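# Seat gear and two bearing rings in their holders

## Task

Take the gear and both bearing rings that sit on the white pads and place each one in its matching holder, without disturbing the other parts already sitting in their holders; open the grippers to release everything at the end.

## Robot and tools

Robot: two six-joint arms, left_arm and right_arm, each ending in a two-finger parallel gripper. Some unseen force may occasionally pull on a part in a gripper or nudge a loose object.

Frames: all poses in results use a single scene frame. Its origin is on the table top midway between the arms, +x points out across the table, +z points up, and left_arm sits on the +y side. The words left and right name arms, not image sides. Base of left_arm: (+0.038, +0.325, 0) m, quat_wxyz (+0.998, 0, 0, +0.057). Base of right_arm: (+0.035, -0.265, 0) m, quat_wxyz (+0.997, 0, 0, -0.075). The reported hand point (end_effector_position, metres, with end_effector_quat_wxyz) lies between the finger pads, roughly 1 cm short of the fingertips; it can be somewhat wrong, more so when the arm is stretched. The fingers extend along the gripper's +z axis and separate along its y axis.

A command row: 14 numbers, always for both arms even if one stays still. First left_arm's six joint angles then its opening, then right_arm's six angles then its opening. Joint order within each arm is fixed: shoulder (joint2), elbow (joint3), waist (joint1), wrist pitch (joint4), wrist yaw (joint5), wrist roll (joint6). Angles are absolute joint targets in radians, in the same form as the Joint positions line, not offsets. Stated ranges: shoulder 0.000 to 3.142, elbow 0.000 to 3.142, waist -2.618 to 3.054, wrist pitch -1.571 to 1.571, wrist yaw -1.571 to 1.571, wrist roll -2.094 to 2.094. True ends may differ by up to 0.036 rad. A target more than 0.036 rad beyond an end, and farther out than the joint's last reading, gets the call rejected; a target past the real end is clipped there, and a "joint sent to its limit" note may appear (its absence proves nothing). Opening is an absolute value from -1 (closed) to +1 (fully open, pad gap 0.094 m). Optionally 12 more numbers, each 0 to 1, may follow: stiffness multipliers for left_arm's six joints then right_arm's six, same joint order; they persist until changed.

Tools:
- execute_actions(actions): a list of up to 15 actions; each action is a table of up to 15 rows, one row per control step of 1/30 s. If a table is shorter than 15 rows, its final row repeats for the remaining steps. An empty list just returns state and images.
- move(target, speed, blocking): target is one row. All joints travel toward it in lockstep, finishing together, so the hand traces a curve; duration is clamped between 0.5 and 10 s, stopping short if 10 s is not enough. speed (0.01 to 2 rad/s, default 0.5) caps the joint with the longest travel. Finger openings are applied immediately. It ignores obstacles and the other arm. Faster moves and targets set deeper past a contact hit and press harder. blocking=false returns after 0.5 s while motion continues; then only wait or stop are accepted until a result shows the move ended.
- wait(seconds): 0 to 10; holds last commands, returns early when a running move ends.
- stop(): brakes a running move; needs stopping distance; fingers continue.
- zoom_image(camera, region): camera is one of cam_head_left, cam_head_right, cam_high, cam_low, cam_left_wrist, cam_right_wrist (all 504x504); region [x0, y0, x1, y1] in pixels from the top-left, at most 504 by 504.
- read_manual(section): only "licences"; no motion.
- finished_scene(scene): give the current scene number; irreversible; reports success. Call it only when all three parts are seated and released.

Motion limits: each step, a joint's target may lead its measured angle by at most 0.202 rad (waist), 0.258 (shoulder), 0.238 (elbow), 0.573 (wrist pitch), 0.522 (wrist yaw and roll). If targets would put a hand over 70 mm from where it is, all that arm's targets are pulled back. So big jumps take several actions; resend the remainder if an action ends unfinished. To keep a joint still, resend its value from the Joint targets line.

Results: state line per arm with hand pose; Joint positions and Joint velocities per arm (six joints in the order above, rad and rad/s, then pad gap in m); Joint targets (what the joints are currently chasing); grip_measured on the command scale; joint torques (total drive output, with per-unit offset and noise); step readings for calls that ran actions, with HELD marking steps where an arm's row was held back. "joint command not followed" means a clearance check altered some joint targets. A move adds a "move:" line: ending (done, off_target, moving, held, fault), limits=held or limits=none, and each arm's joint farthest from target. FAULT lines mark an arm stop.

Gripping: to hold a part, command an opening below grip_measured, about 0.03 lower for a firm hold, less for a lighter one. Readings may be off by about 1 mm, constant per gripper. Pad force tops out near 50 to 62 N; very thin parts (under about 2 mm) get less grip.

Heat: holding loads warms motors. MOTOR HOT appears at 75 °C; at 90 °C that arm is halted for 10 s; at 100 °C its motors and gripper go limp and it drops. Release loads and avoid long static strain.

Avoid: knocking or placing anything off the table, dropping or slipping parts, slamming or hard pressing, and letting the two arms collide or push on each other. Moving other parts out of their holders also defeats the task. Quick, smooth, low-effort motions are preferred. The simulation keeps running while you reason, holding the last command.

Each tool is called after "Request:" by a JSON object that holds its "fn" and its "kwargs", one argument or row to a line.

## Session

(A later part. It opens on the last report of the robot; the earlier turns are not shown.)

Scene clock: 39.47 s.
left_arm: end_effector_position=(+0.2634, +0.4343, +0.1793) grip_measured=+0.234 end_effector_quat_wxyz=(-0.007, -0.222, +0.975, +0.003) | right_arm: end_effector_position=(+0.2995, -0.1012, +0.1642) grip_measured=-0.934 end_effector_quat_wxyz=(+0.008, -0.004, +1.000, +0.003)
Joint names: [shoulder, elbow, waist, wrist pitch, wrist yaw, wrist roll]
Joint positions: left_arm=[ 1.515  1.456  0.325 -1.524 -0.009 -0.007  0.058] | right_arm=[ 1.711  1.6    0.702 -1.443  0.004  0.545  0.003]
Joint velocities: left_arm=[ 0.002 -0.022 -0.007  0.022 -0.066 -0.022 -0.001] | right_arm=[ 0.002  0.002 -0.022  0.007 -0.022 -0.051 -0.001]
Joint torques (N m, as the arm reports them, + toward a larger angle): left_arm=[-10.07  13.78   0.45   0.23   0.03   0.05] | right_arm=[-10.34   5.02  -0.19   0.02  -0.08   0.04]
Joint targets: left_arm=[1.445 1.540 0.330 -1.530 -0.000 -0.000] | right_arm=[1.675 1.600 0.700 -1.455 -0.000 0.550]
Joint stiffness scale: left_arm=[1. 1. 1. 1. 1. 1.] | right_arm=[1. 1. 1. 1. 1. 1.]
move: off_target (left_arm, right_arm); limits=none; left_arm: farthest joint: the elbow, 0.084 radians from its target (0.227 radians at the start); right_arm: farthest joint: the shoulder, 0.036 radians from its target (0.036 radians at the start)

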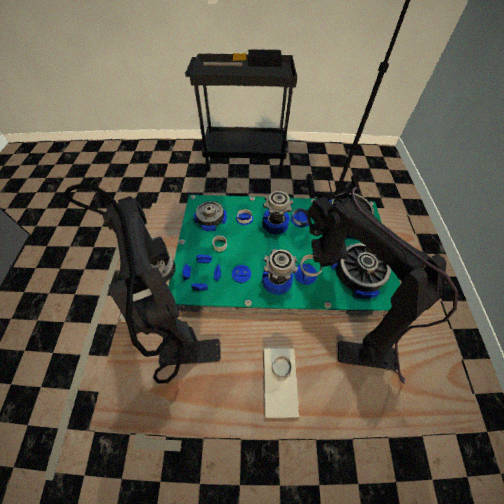

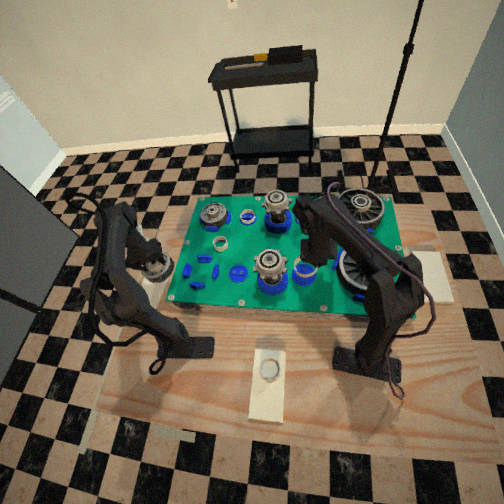

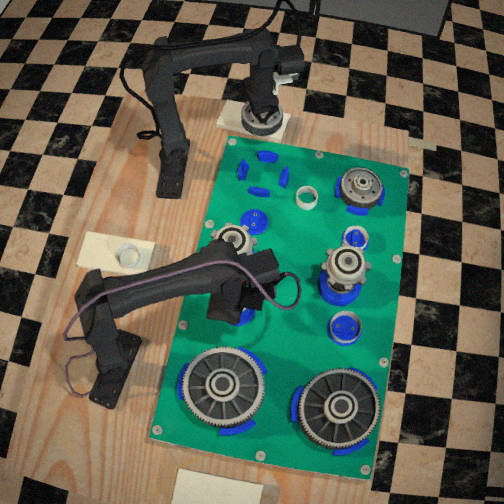

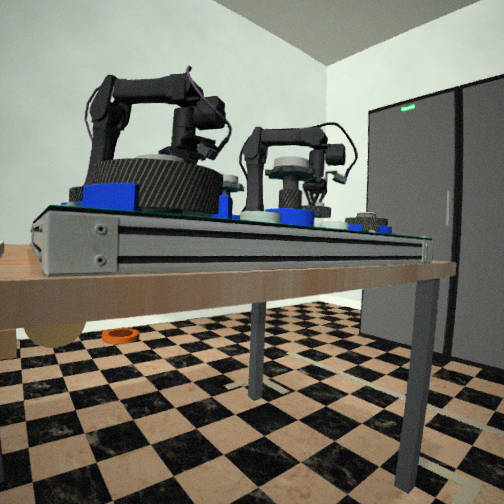

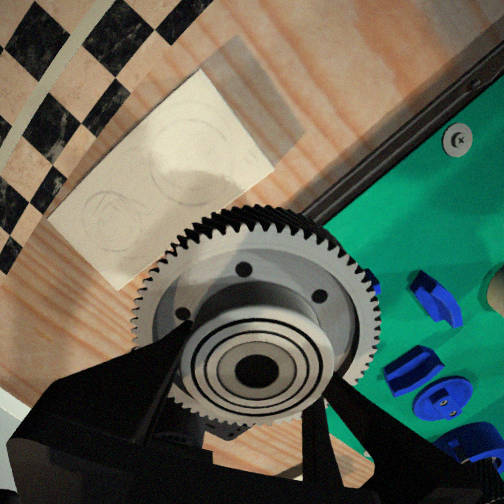

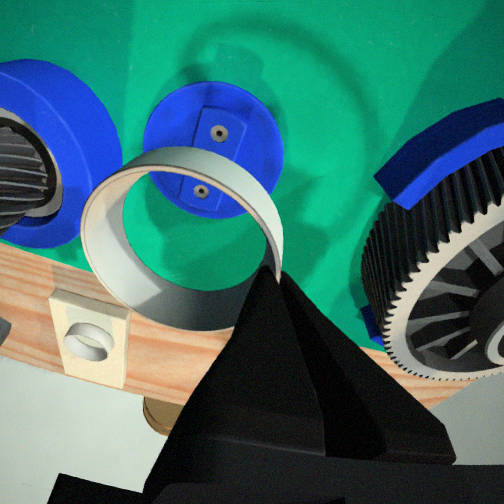

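Request:
{"fn": "move", "kwargs": {
  "target": [1.445,1.54,-0.18,-1.53,0,0,0.195,1.755,1.553,0.677,-1.355,0,0.535,-0.965],
  "speed": 0.35
}}

Scene clock: 42.30 s.
left_arm: end_effector_position=(+0.2889, +0.3104, +0.1764) grip_measured=+0.234 end_effector_quat_wxyz=(-0.009, +0.028, +1.000, -0.001) | right_arm: end_effector_position=(+0.3089, -0.1016, +0.1385) grip_measured=-0.934 end_effector_quat_wxyz=(-0.002, +0.002, +1.000, -0.004)
Joint names: [shoulder, elbow, waist, wrist pitch, wrist yaw, wrist roll]
Joint positions: left_arm=[ 1.522  1.451 -0.178 -1.517  0.002 -0.006  0.058] | right_arm=[ 1.757  1.552  0.686 -1.374  0.004  0.541  0.003]
Joint velocities: left_arm=[ 0.007 -0.002 -0.007 -0.037  0.037  0.022  0.001] | right_arm=[-0.012 -0.007  0.012  0.022 -0.022  0.022 -0.001]
Joint torques (N m, as the arm reports them, + toward a larger angle): left_arm=[-10.56  14.31  -0.17   0.17  -0.04   0.04] | right_arm=[-7.75  5.09 -0.77  0.27 -0.09 -0.09]
Joint targets: left_arm=[1.445 1.540 -0.180 -1.530 0.000 0.000] | right_arm=[1.755 1.553 0.677 -1.355 0.000 0.535]
Joint stiffness scale: left_arm=[1. 1. 1. 1. 1. 1.] | right_arm=[1. 1. 1. 1. 1. 1.]
move: off_target (left_arm); limits=none; left_arm: farthest joint: the elbow, 0.089 radians from its target (0.084 radians at the start); right_arm: farthest joint: the wrist pitch, 0.019 radians from its target (0.088 radians at the start)

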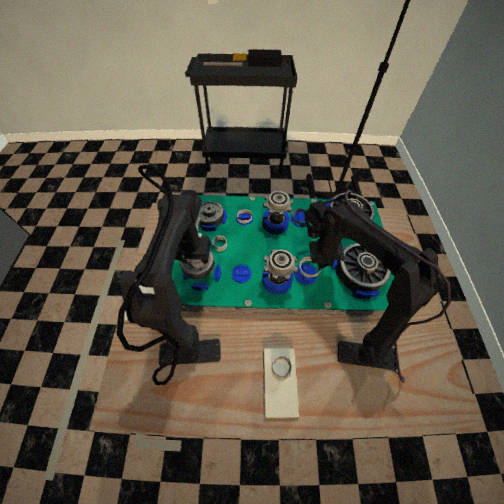

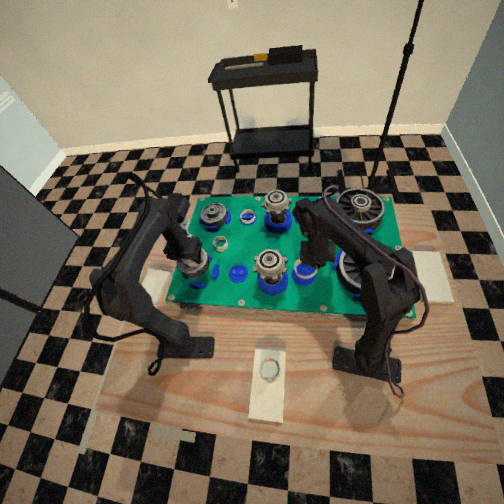

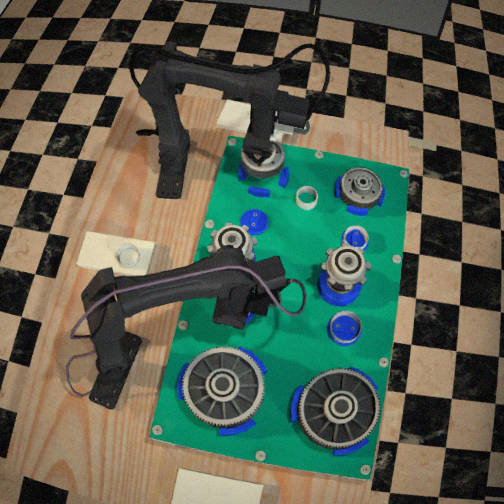

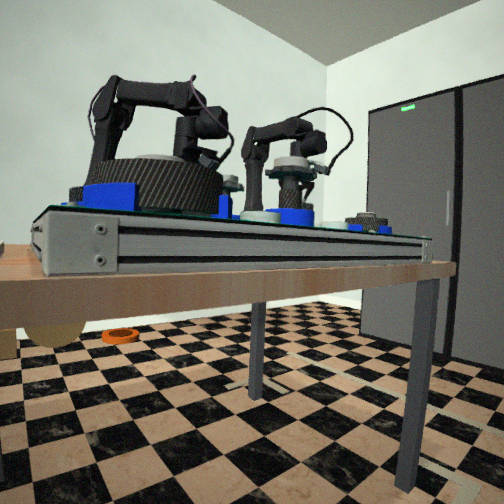

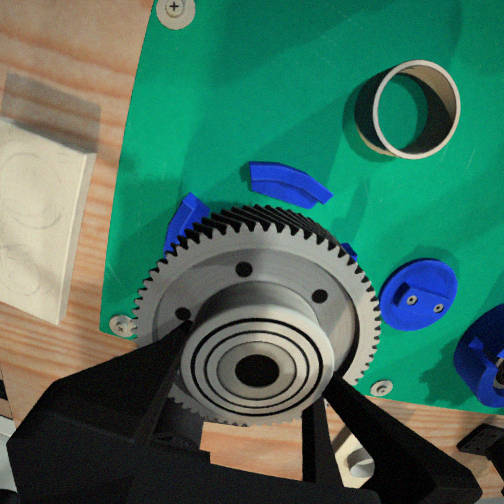

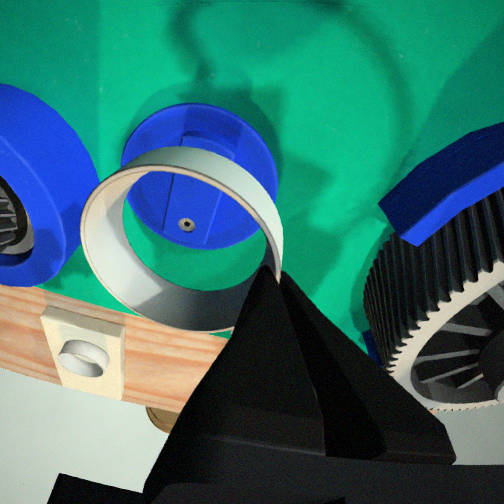

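Request:
{"fn": "move", "kwargs": {
  "target": [1.445,1.40,-0.205,-1.374,0,0,0.195,1.771,1.509,0.70,-1.289,0,0.545,-0.965],
  "speed": 0.15
}}

Scene clock: 44.70 s.
left_arm: end_effector_position=(+0.2982, +0.3053, +0.1527) grip_measured=+0.234 end_effector_quat_wxyz=(+0.004, +0.037, +0.999, -0.000) | right_arm: end_effector_position=(+0.3128, -0.0971, +0.1227) grip_measured=-0.934 end_effector_quat_wxyz=(+0.000, -0.000, +1.000, -0.002)
Joint names: [shoulder, elbow, waist, wrist pitch, wrist yaw, wrist roll]
Joint positions: left_arm=[ 1.524  1.358 -0.196 -1.398  0.001 -0.006  0.058] | right_arm=[ 1.773  1.509  0.692 -1.309  0.004  0.541  0.003]
Joint velocities: left_arm=[-0.022 -0.007 -0.002  0.051 -0.037 -0.022  0.   ] | right_arm=[-0.002  0.002  0.002 -0.066  0.022 -0.051 -0.001]
Joint torques (N m, as the arm reports them, + toward a larger angle): left_arm=[-10.88  10.2   -0.64   0.65  -0.05   0.06] | right_arm=[-7.98  5.07  0.72  0.3  -0.08  0.03]
Joint targets: left_arm=[1.445 1.400 -0.205 -1.374 0.000 0.000] | right_arm=[1.771 1.509 0.700 -1.289 -0.000 0.545]
Joint stiffness scale: left_arm=[1. 1. 1. 1. 1. 1.] | right_arm=[1. 1. 1. 1. 1. 1.]
move: off_target (left_arm); limits=none; left_arm: farthest joint: the shoulder, 0.079 radians from its target (0.077 radians at the start); right_arm: farthest joint: the wrist pitch, 0.020 radians from its target (0.085 radians at the start)

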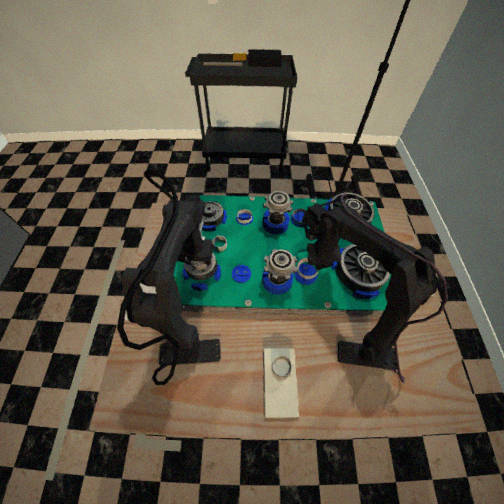

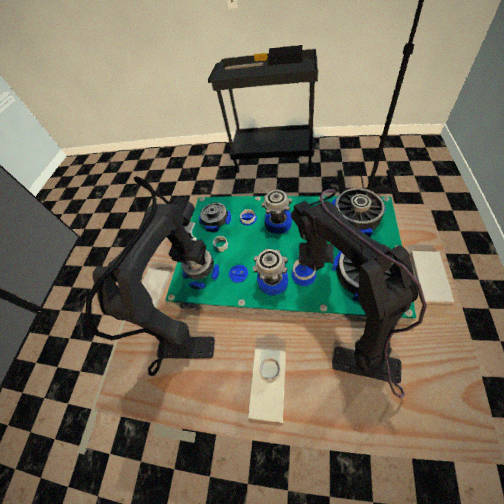

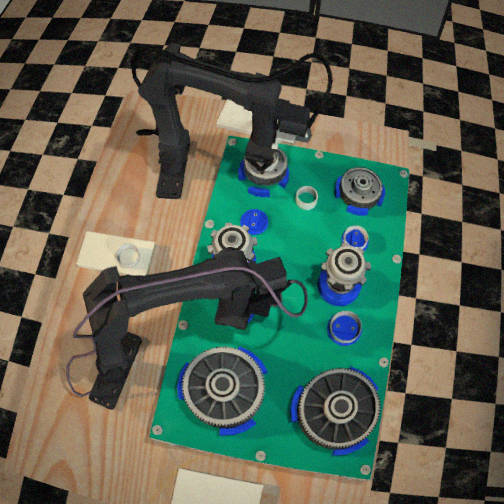

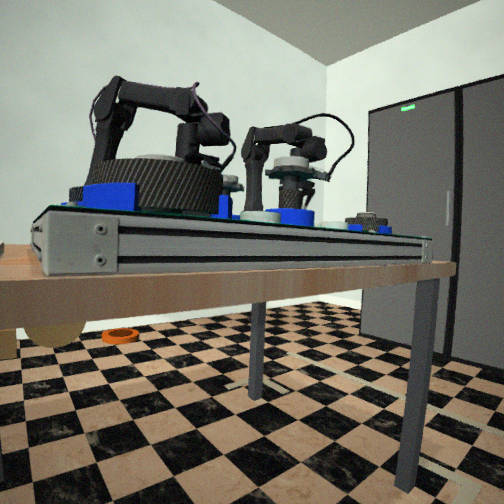

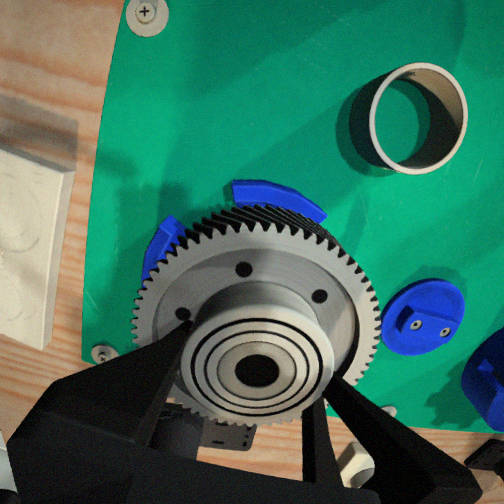

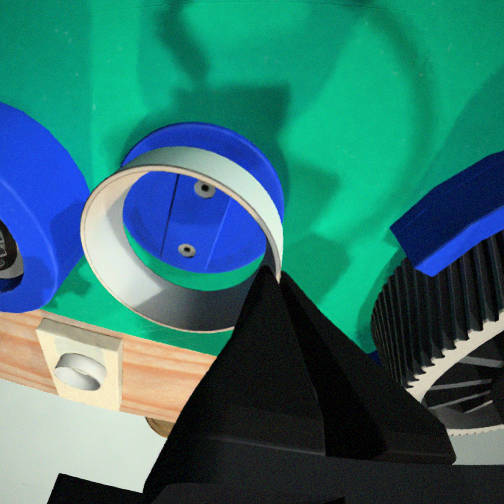

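Request:
{"fn": "zoom_image", "kwargs": {
  "camera": "cam_head_right",
  "region": [160, 230, 340, 310]
}}

Request:
{"fn": "zoom_image", "kwargs": {
  "camera": "cam_high",
  "region": [220, 130, 320, 210]
}}

Region (160, 230, 340, 310) of cam_head_right's 504x504 image, scaled by 2.800, with more detail than that image has.

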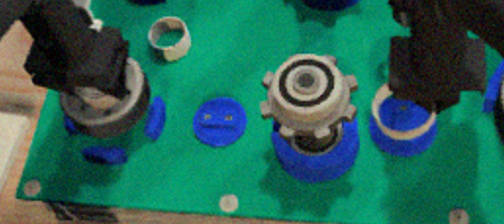

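Region (220, 130, 320, 210) of cam_high's 504x504 image, scaled by 5.040, with more detail than that image has; it fills the top 403 rows of this view, and the rest is white.

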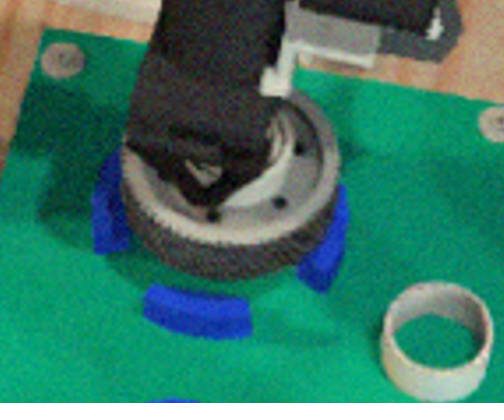

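Request:
{"fn": "move", "kwargs": {
  "target": [1.43,1.338,-0.205,-1.335,0,0,0.195,1.7835,1.4845,0.70,-1.25,0,0.545,-0.965],
  "speed": 0.1
}}

Scene clock: 47.23 s.
left_arm: end_effector_position=(+0.2932, +0.3064, +0.1410) grip_measured=+0.234 end_effector_quat_wxyz=(+0.001, +0.037, +0.999, +0.001) | right_arm: end_effector_position=(+0.3155, -0.0955, +0.1125) grip_measured=-0.934 end_effector_quat_wxyz=(+0.001, -0.000, +1.000, -0.002)
Joint names: [shoulder, elbow, waist, wrist pitch, wrist yaw, wrist roll]
Joint positions: left_arm=[ 1.507  1.296 -0.195 -1.357 -0.002 -0.006  0.058] | right_arm=[ 1.786  1.484  0.692 -1.27   0.004  0.541  0.003]
Joint velocities: left_arm=[ 0.002  0.012  0.012 -0.037 -0.022  0.022  0.001] | right_arm=[ 0.002 -0.007 -0.002 -0.037 -0.022 -0.037 -0.001]
Joint torques (N m, as the arm reports them, + toward a larger angle): left_arm=[-10.62  10.23  -0.76   0.62   0.     0.04] | right_arm=[-8.05  5.06  0.74  0.3  -0.07  0.04]
Joint targets: left_arm=[1.430 1.338 -0.205 -1.335 -0.000 0.000] | right_arm=[1.784 1.485 0.700 -1.250 -0.000 0.545]
Joint stiffness scale: left_arm=[1. 1. 1. 1. 1. 1.] | right_arm=[1. 1. 1. 1. 1. 1.]
move: off_target (left_arm); limits=none; left_arm: farthest joint: the shoulder, 0.077 radians from its target (0.094 radians at the start); right_arm: farthest joint: the wrist pitch, 0.020 radians from its target (0.058 radians at the start)

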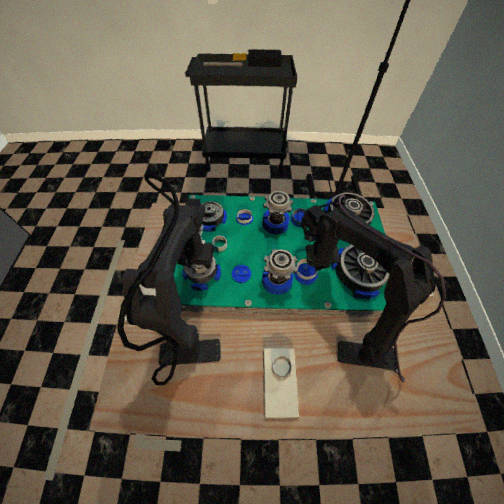

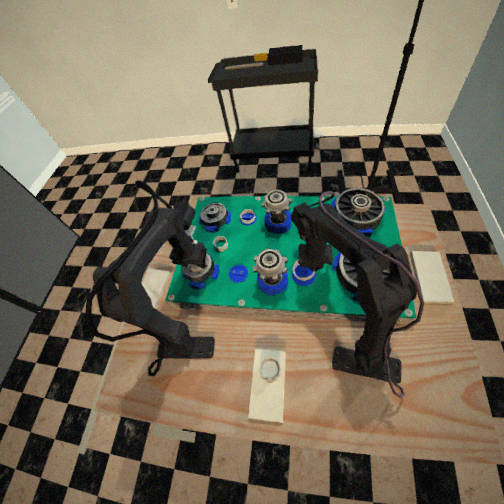

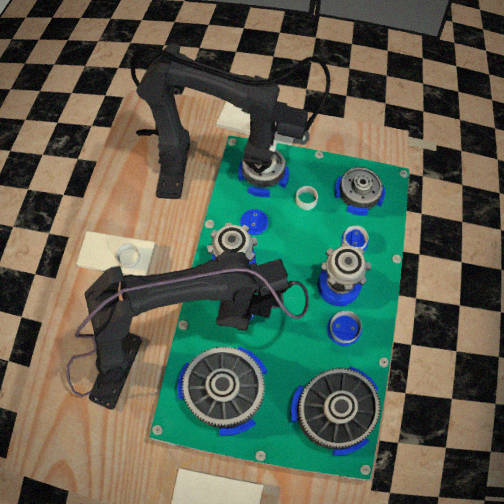

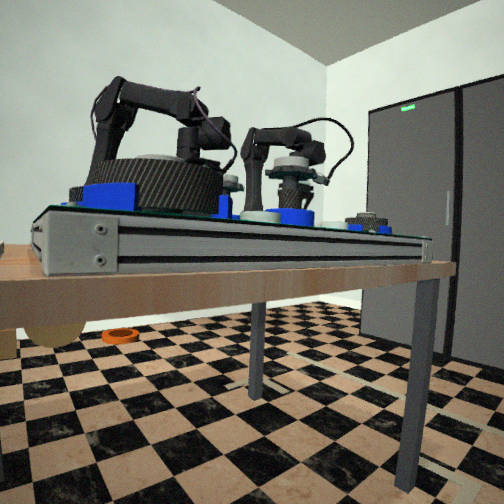

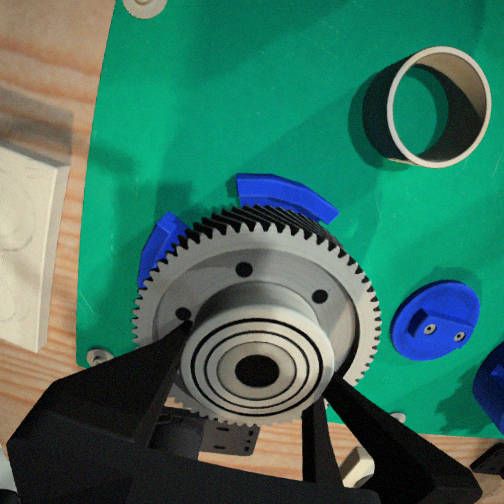

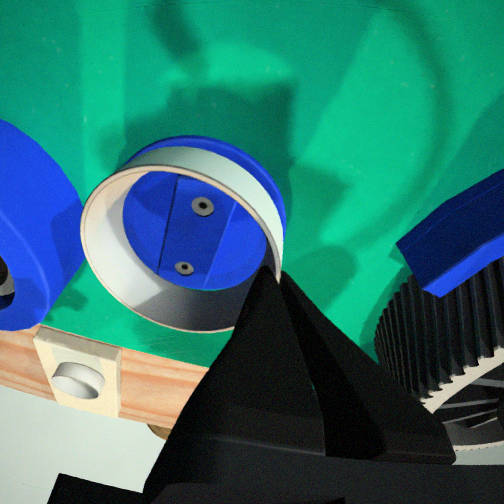

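Request:
{"fn": "zoom_image", "kwargs": {
  "camera": "cam_right_wrist",
  "region": [60, 110, 320, 350]
}}

Request:
{"fn": "zoom_image", "kwargs": {
  "camera": "cam_high",
  "region": [220, 130, 320, 210]
}}

Request:
{"fn": "zoom_image", "kwargs": {
  "camera": "cam_head_left",
  "region": [160, 230, 340, 310]
}}

Region (60, 110, 320, 350) of cam_right_wrist's 504x504 image, scaled by 1.938, with more detail than that image has; it fills the top 465 rows of this view, and the rest is white.

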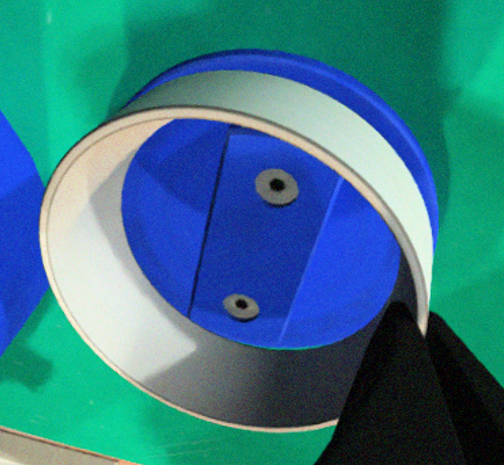

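Region (220, 130, 320, 210) of cam_high's 504x504 image, scaled by 5.040, with more detail than that image has; it fills the top 403 rows of this view, and the rest is white.

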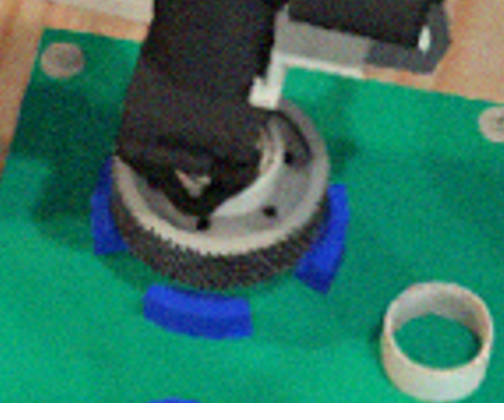

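Region (160, 230, 340, 310) of cam_head_left's 504x504 image, scaled by 2.800, with more detail than that image has.

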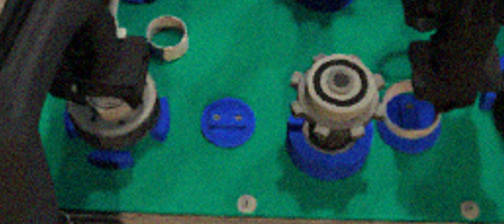

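Request:
{"fn": "move", "kwargs": {
  "target": [1.43,1.30,-0.205,-1.297,0,0,0.195,1.7835,1.472,0.70,-1.25,0,0.545,-0.965],
  "speed": 0.05
}}

Scene clock: 50.10 s.
left_arm: end_effector_position=(+0.2928, +0.3068, +0.1325) grip_measured=+0.234 end_effector_quat_wxyz=(+0.001, +0.036, +0.999, +0.001) | right_arm: end_effector_position=(+0.3134, -0.0968, +0.1100) grip_measured=-0.934 end_effector_quat_wxyz=(-0.003, -0.000, +1.000, -0.005)
Joint names: [shoulder, elbow, waist, wrist pitch, wrist yaw, wrist roll]
Joint positions: left_arm=[ 1.506  1.261 -0.194 -1.324 -0.002 -0.007  0.058] | right_arm=[ 1.786  1.473  0.692 -1.269  0.004  0.541  0.003]
Joint velocities: left_arm=[-0.017 -0.012 -0.012 -0.081 -0.095  0.066  0.   ] | right_arm=[ 0.002  0.002 -0.002 -0.022  0.007 -0.066  0.001]
Joint torques (N m, as the arm reports them, + toward a larger angle): left_arm=[-10.55   9.98  -0.87   0.65   0.     0.05] | right_arm=[-8.06  4.91  0.79  0.27 -0.06  0.03]
Joint targets: left_arm=[1.430 1.300 -0.205 -1.297 0.000 -0.000] | right_arm=[1.783 1.472 0.700 -1.250 0.000 0.545]
Joint stiffness scale: left_arm=[1. 1. 1. 1. 1. 1.] | right_arm=[1. 1. 1. 1. 1. 1.]
move: off_target (left_arm); limits=none; left_arm: farthest joint: the shoulder, 0.076 radians from its target (0.077 radians at the start); right_arm: farthest joint: the wrist pitch, 0.019 radians from its target (0.020 radians at the start)

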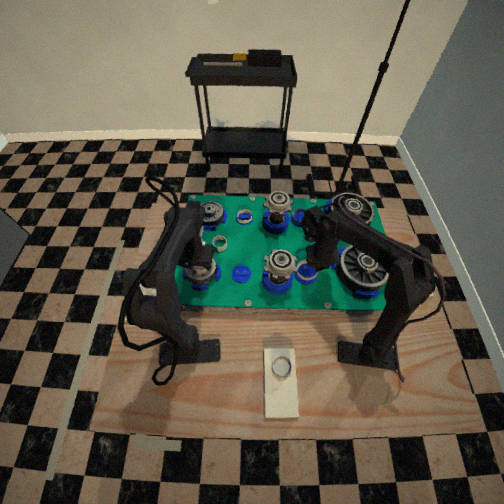

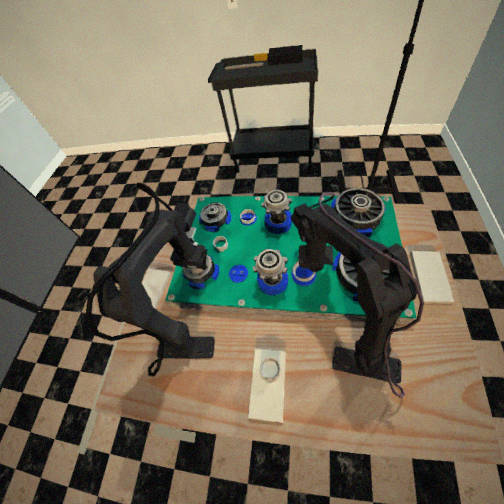

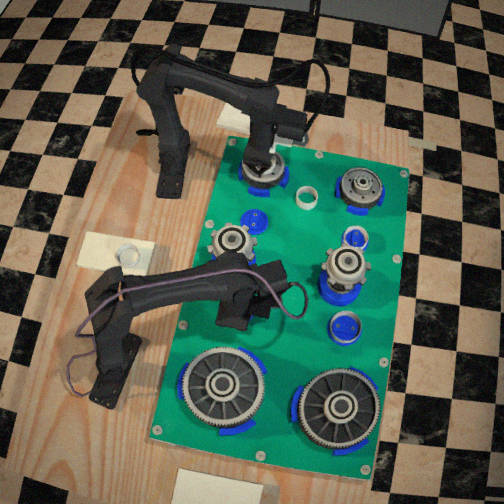

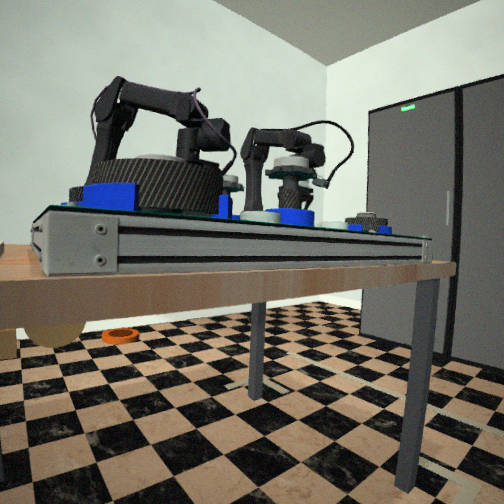

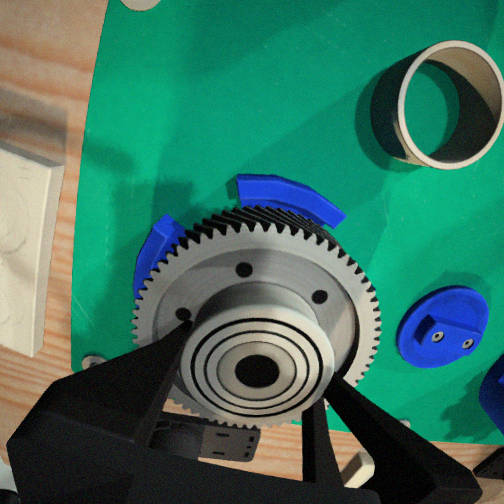

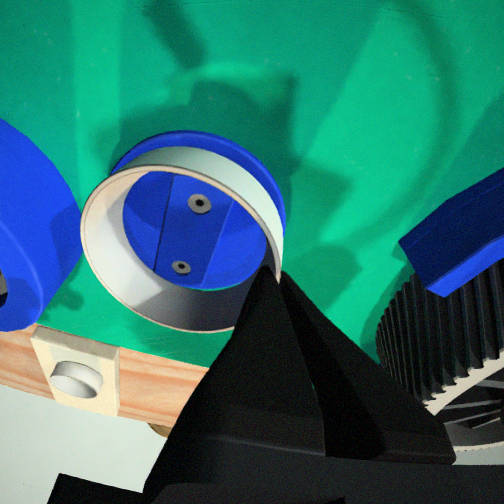

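Request:
{"fn": "move", "kwargs": {
  "target": [1.43,1.26,-0.195,-1.257,0,0,0.195,1.7835,1.445,0.70,-1.222,0,0.545,-0.965],
  "speed": 0.05
}}

Scene clock: 52.63 s.
left_arm: end_effector_position=(+0.2941, +0.3071, +0.1307) grip_measured=+0.234 end_effector_quat_wxyz=(+0.012, +0.035, +0.999, +0.001) | right_arm: end_effector_position=(+0.3108, -0.0962, +0.1027) grip_measured=-0.934 end_effector_quat_wxyz=(-0.007, -0.001, +1.000, -0.003)
Joint names: [shoulder, elbow, waist, wrist pitch, wrist yaw, wrist roll]
Joint positions: left_arm=[ 1.489  1.239 -0.192 -1.296 -0.002 -0.007  0.058] | right_arm=[ 1.786  1.444  0.693 -1.245 -0.003  0.541  0.003]
Joint velocities: left_arm=[-0.027 -0.022 -0.007  0.081 -0.022 -0.007  0.   ] | right_arm=[-0.002 -0.012 -0.017 -0.007 -0.037 -0.081 -0.   ]
Joint torques (N m, as the arm reports them, + toward a larger angle): left_arm=[-9.11  8.47 -0.16  0.87 -0.01  0.04] | right_arm=[-8.06  5.    0.6   0.31 -0.01  0.02]
Joint targets: left_arm=[1.430 1.260 -0.195 -1.257 -0.000 -0.000] | right_arm=[1.783 1.445 0.700 -1.222 -0.000 0.545]
Joint stiffness scale: left_arm=[1. 1. 1. 1. 1. 1.] | right_arm=[1. 1. 1. 1. 1. 1.]
move: off_target (left_arm, right_arm); limits=none; left_arm: farthest joint: the shoulder, 0.059 radians from its target (0.076 radians at the start); right_arm: farthest joint: the wrist pitch, 0.023 radians from its target (0.047 radians at the start)

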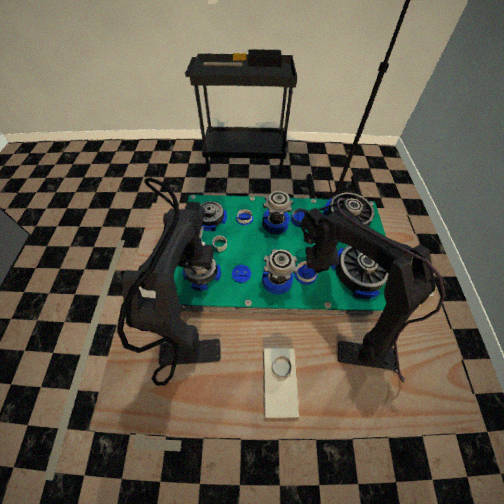

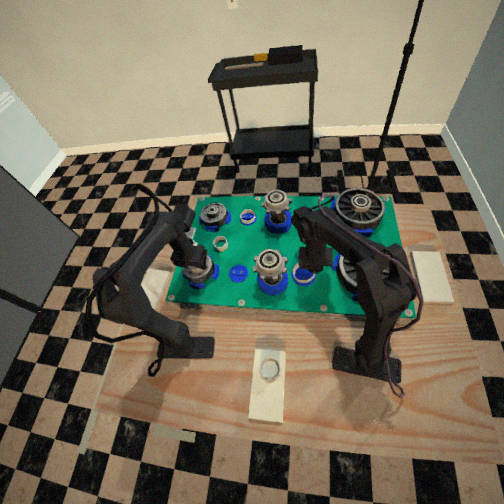

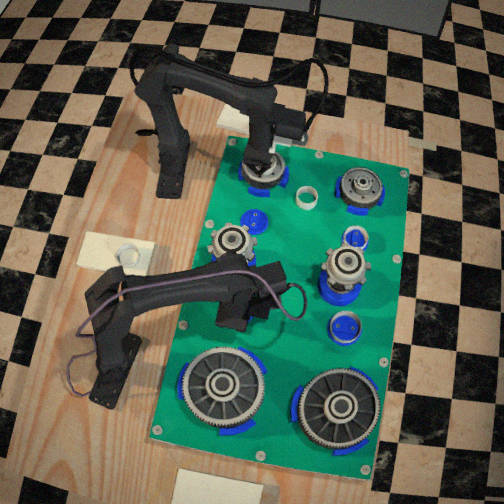

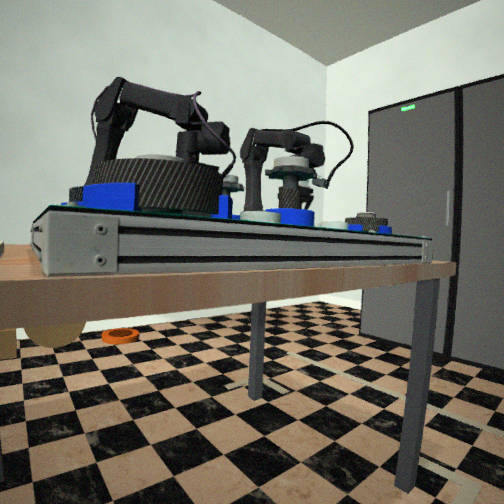

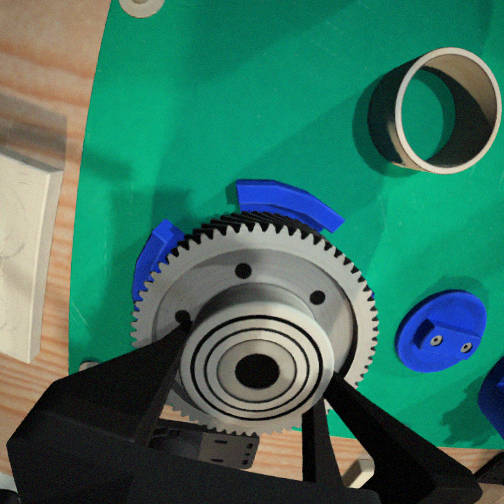

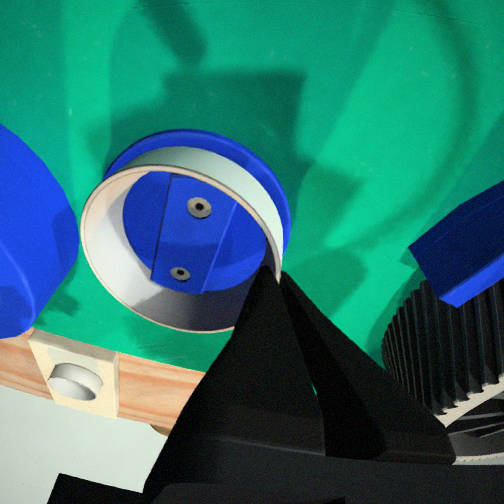

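Request:
{"fn": "zoom_image", "kwargs": {
  "camera": "cam_high",
  "region": [220, 130, 320, 210]
}}

Request:
{"fn": "zoom_image", "kwargs": {
  "camera": "cam_head_left",
  "region": [160, 240, 260, 305]
}}

Request:
{"fn": "zoom_image", "kwargs": {
  "camera": "cam_left_wrist",
  "region": [110, 160, 400, 340]
}}

Region (220, 130, 320, 210) of cam_high's 504x504 image, scaled by 5.040, with more detail than that image has; it fills the top 403 rows of this view, and the rest is white.

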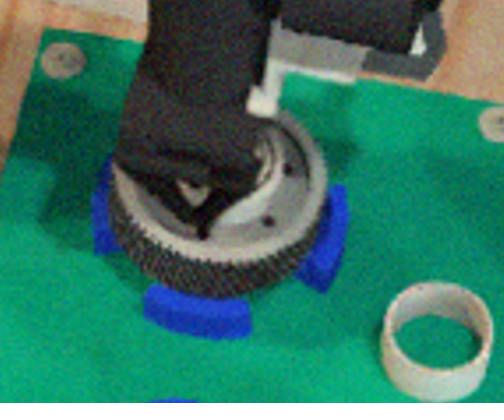

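Region (160, 240, 260, 305) of cam_head_left's 504x504 image, scaled by 5.040, with more detail than that image has; it fills the top 328 rows of this view, and the rest is white.

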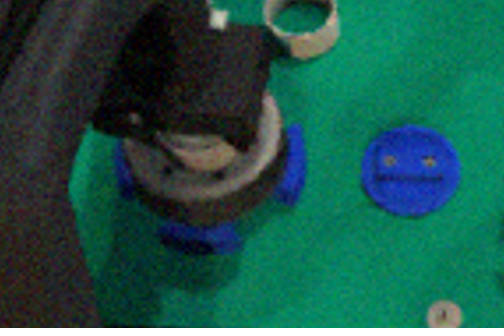

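Region (110, 160, 400, 340) of cam_left_wrist's 504x504 image, scaled by 1.738, with more detail than that image has; it fills the top 313 rows of this view, and the rest is white.

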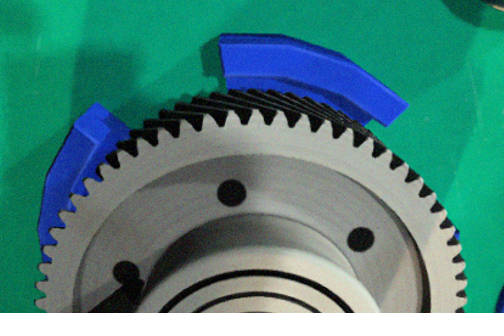

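Request:
{"fn": "move", "kwargs": {
  "target": [1.43,1.31,-0.172,-1.325,0,0,0.195,1.7835,1.425,0.70,-1.20,0,0.545,-0.965],
  "speed": 0.06
}}

Scene clock: 55.70 s.
left_arm: end_effector_position=(+0.2913, +0.3081, +0.1301) grip_measured=+0.234 end_effector_quat_wxyz=(+0.006, +0.028, +1.000, -0.007) | right_arm: end_effector_position=(+0.3109, -0.0962, +0.0993) grip_measured=-0.934 end_effector_quat_wxyz=(-0.006, -0.001, +1.000, -0.002)
Joint names: [shoulder, elbow, waist, wrist pitch, wrist yaw, wrist roll]
Joint positions: left_arm=[ 1.49   1.237 -0.178 -1.306  0.013 -0.007  0.058] | right_arm=[ 1.786  1.431  0.693 -1.23  -0.003  0.541  0.003]
Joint velocities: left_arm=[-0.002  0.002  0.002  0.051  0.022 -0.022 -0.001] | right_arm=[ 0.007 -0.007  0.002 -0.066  0.037  0.051  0.   ]
Joint torques (N m, as the arm reports them, + toward a larger angle): left_arm=[-9.2  13.05  0.49  0.13 -0.14  0.06] | right_arm=[-8.02  4.61  0.56  0.37 -0.03  0.05]
Joint targets: left_arm=[1.430 1.310 -0.172 -1.325 -0.000 -0.000] | right_arm=[1.784 1.425 0.700 -1.200 0.000 0.545]
Joint stiffness scale: left_arm=[1. 1. 1. 1. 1. 1.] | right_arm=[1. 1. 1. 1. 1. 1.]
move: off_target (left_arm, right_arm); limits=none; left_arm: farthest joint: the elbow, 0.073 radians from its target (0.071 radians at the start); right_arm: farthest joint: the wrist pitch, 0.030 radians from its target (0.045 radians at the start)

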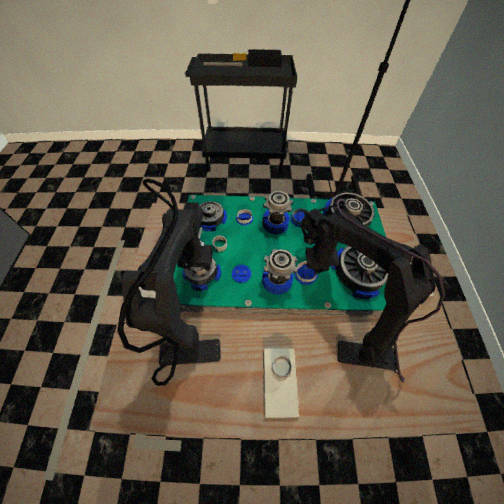

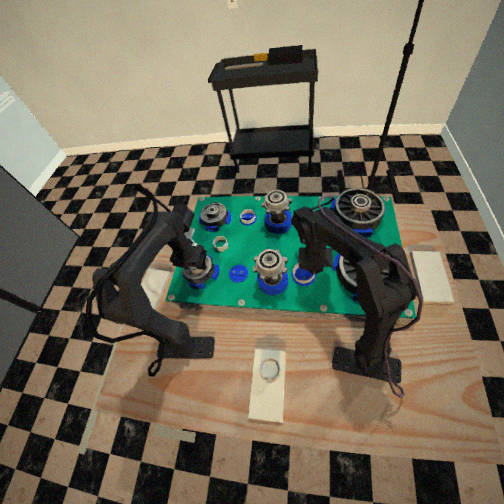

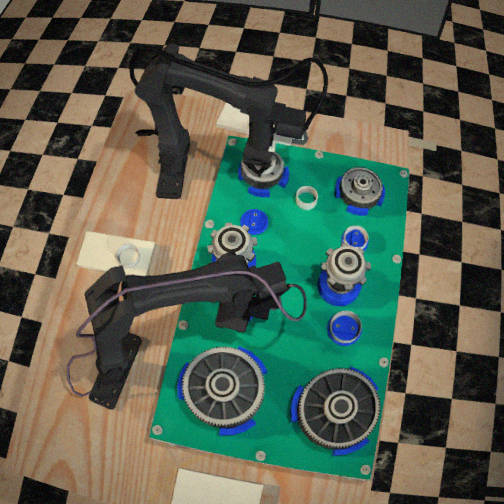

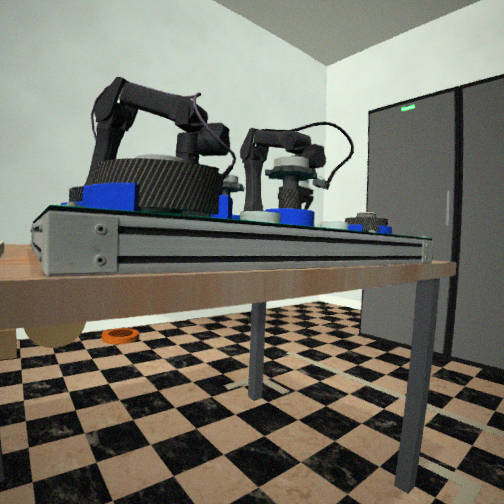

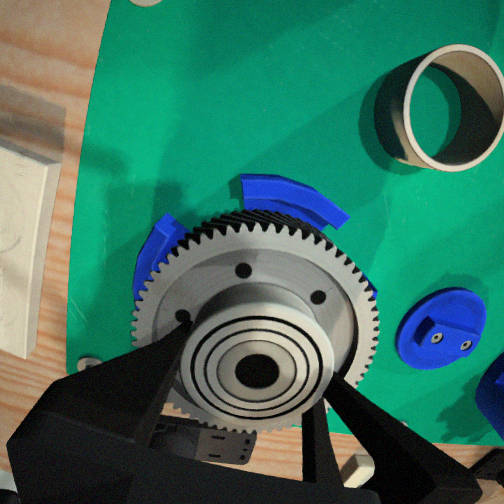

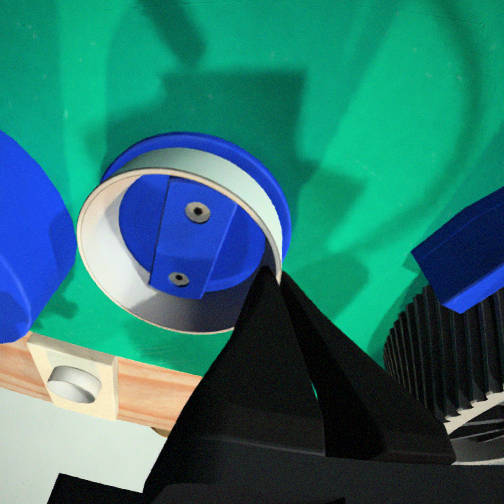

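Request:
{"fn": "move", "kwargs": {
  "target": [1.478,1.371,-0.193,-1.35,0,0,0.195,1.7835,1.44,0.70,-1.22,0,0.545,-0.7],
  "speed": 0.06
}}

Scene clock: 60.57 s.
left_arm: end_effector_position=(+0.2943, +0.3084, +0.1336) grip_measured=+0.234 end_effector_quat_wxyz=(-0.005, +0.031, +1.000, -0.001) | right_arm: end_effector_position=(+0.3109, -0.0962, +0.0993) grip_measured=-0.702 end_effector_quat_wxyz=(-0.006, -0.001, +1.000, -0.002)
Joint names: [shoulder, elbow, waist, wrist pitch, wrist yaw, wrist roll]
Joint positions: left_arm=[ 1.522  1.281 -0.184 -1.34   0.002 -0.008  0.058] | right_arm=[ 1.786  1.431  0.693 -1.23  -0.003  0.541  0.014]
Joint velocities: left_arm=[-0.017  0.002 -0.002 -0.022  0.007  0.007  0.001] | right_arm=[ 0.007 -0.002 -0.007 -0.022 -0.022 -0.037 -0.001]
Joint torques (N m, as the arm reports them, + toward a larger angle): left_arm=[-8.21 14.49 -0.73  0.21 -0.04  0.06] | right_arm=[-8.03  5.63  0.59  0.18 -0.01  0.04]
Joint targets: left_arm=[1.478 1.371 -0.193 -1.350 0.000 0.000] | right_arm=[1.784 1.440 0.700 -1.220 -0.000 0.545]
Joint stiffness scale: left_arm=[1. 1. 1. 1. 1. 1.] | right_arm=[1. 1. 1. 1. 1. 1.]
move: off_target (left_arm); limits=none; left_arm: farthest joint: the elbow, 0.090 radians from its target (0.134 radians at the start); right_arm: farthest joint: the wrist pitch, 0.010 radians from its target (0.010 radians at the start)

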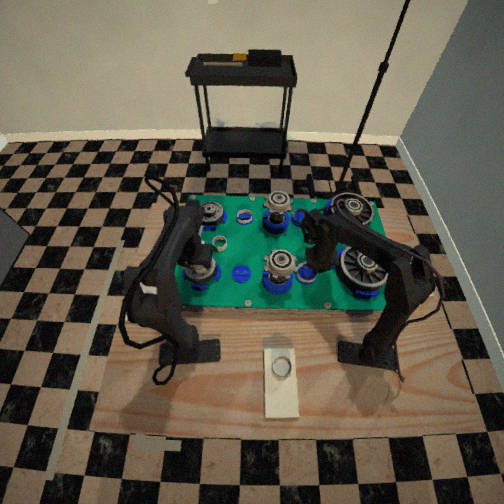

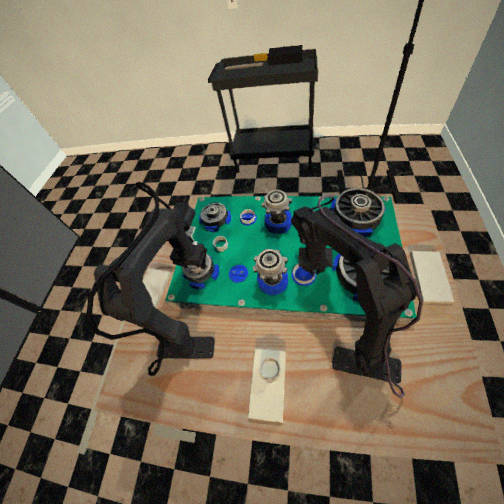

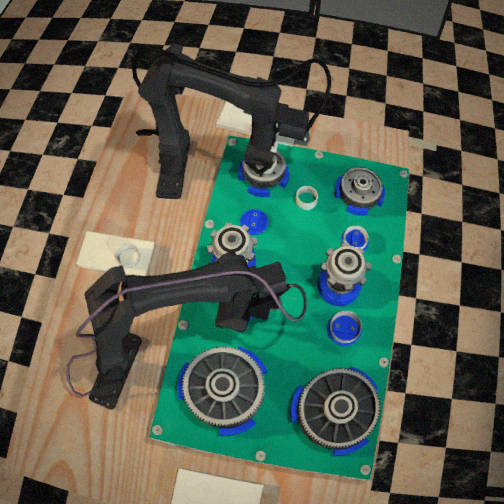

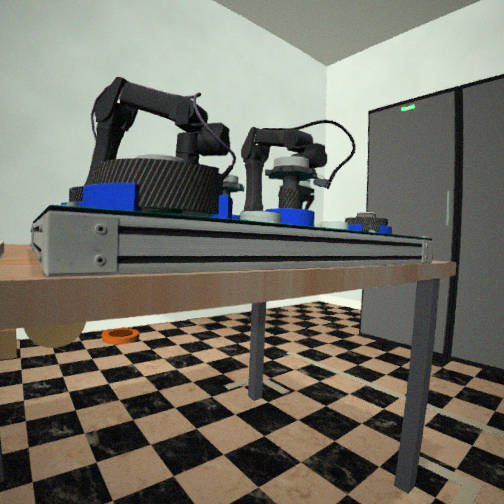

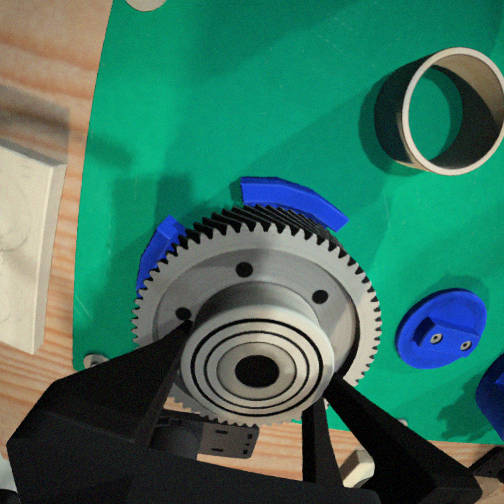

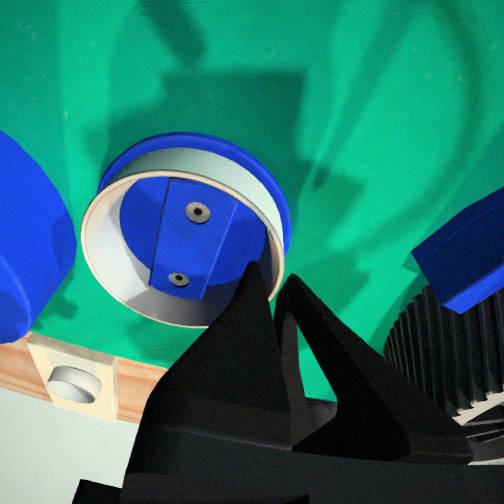

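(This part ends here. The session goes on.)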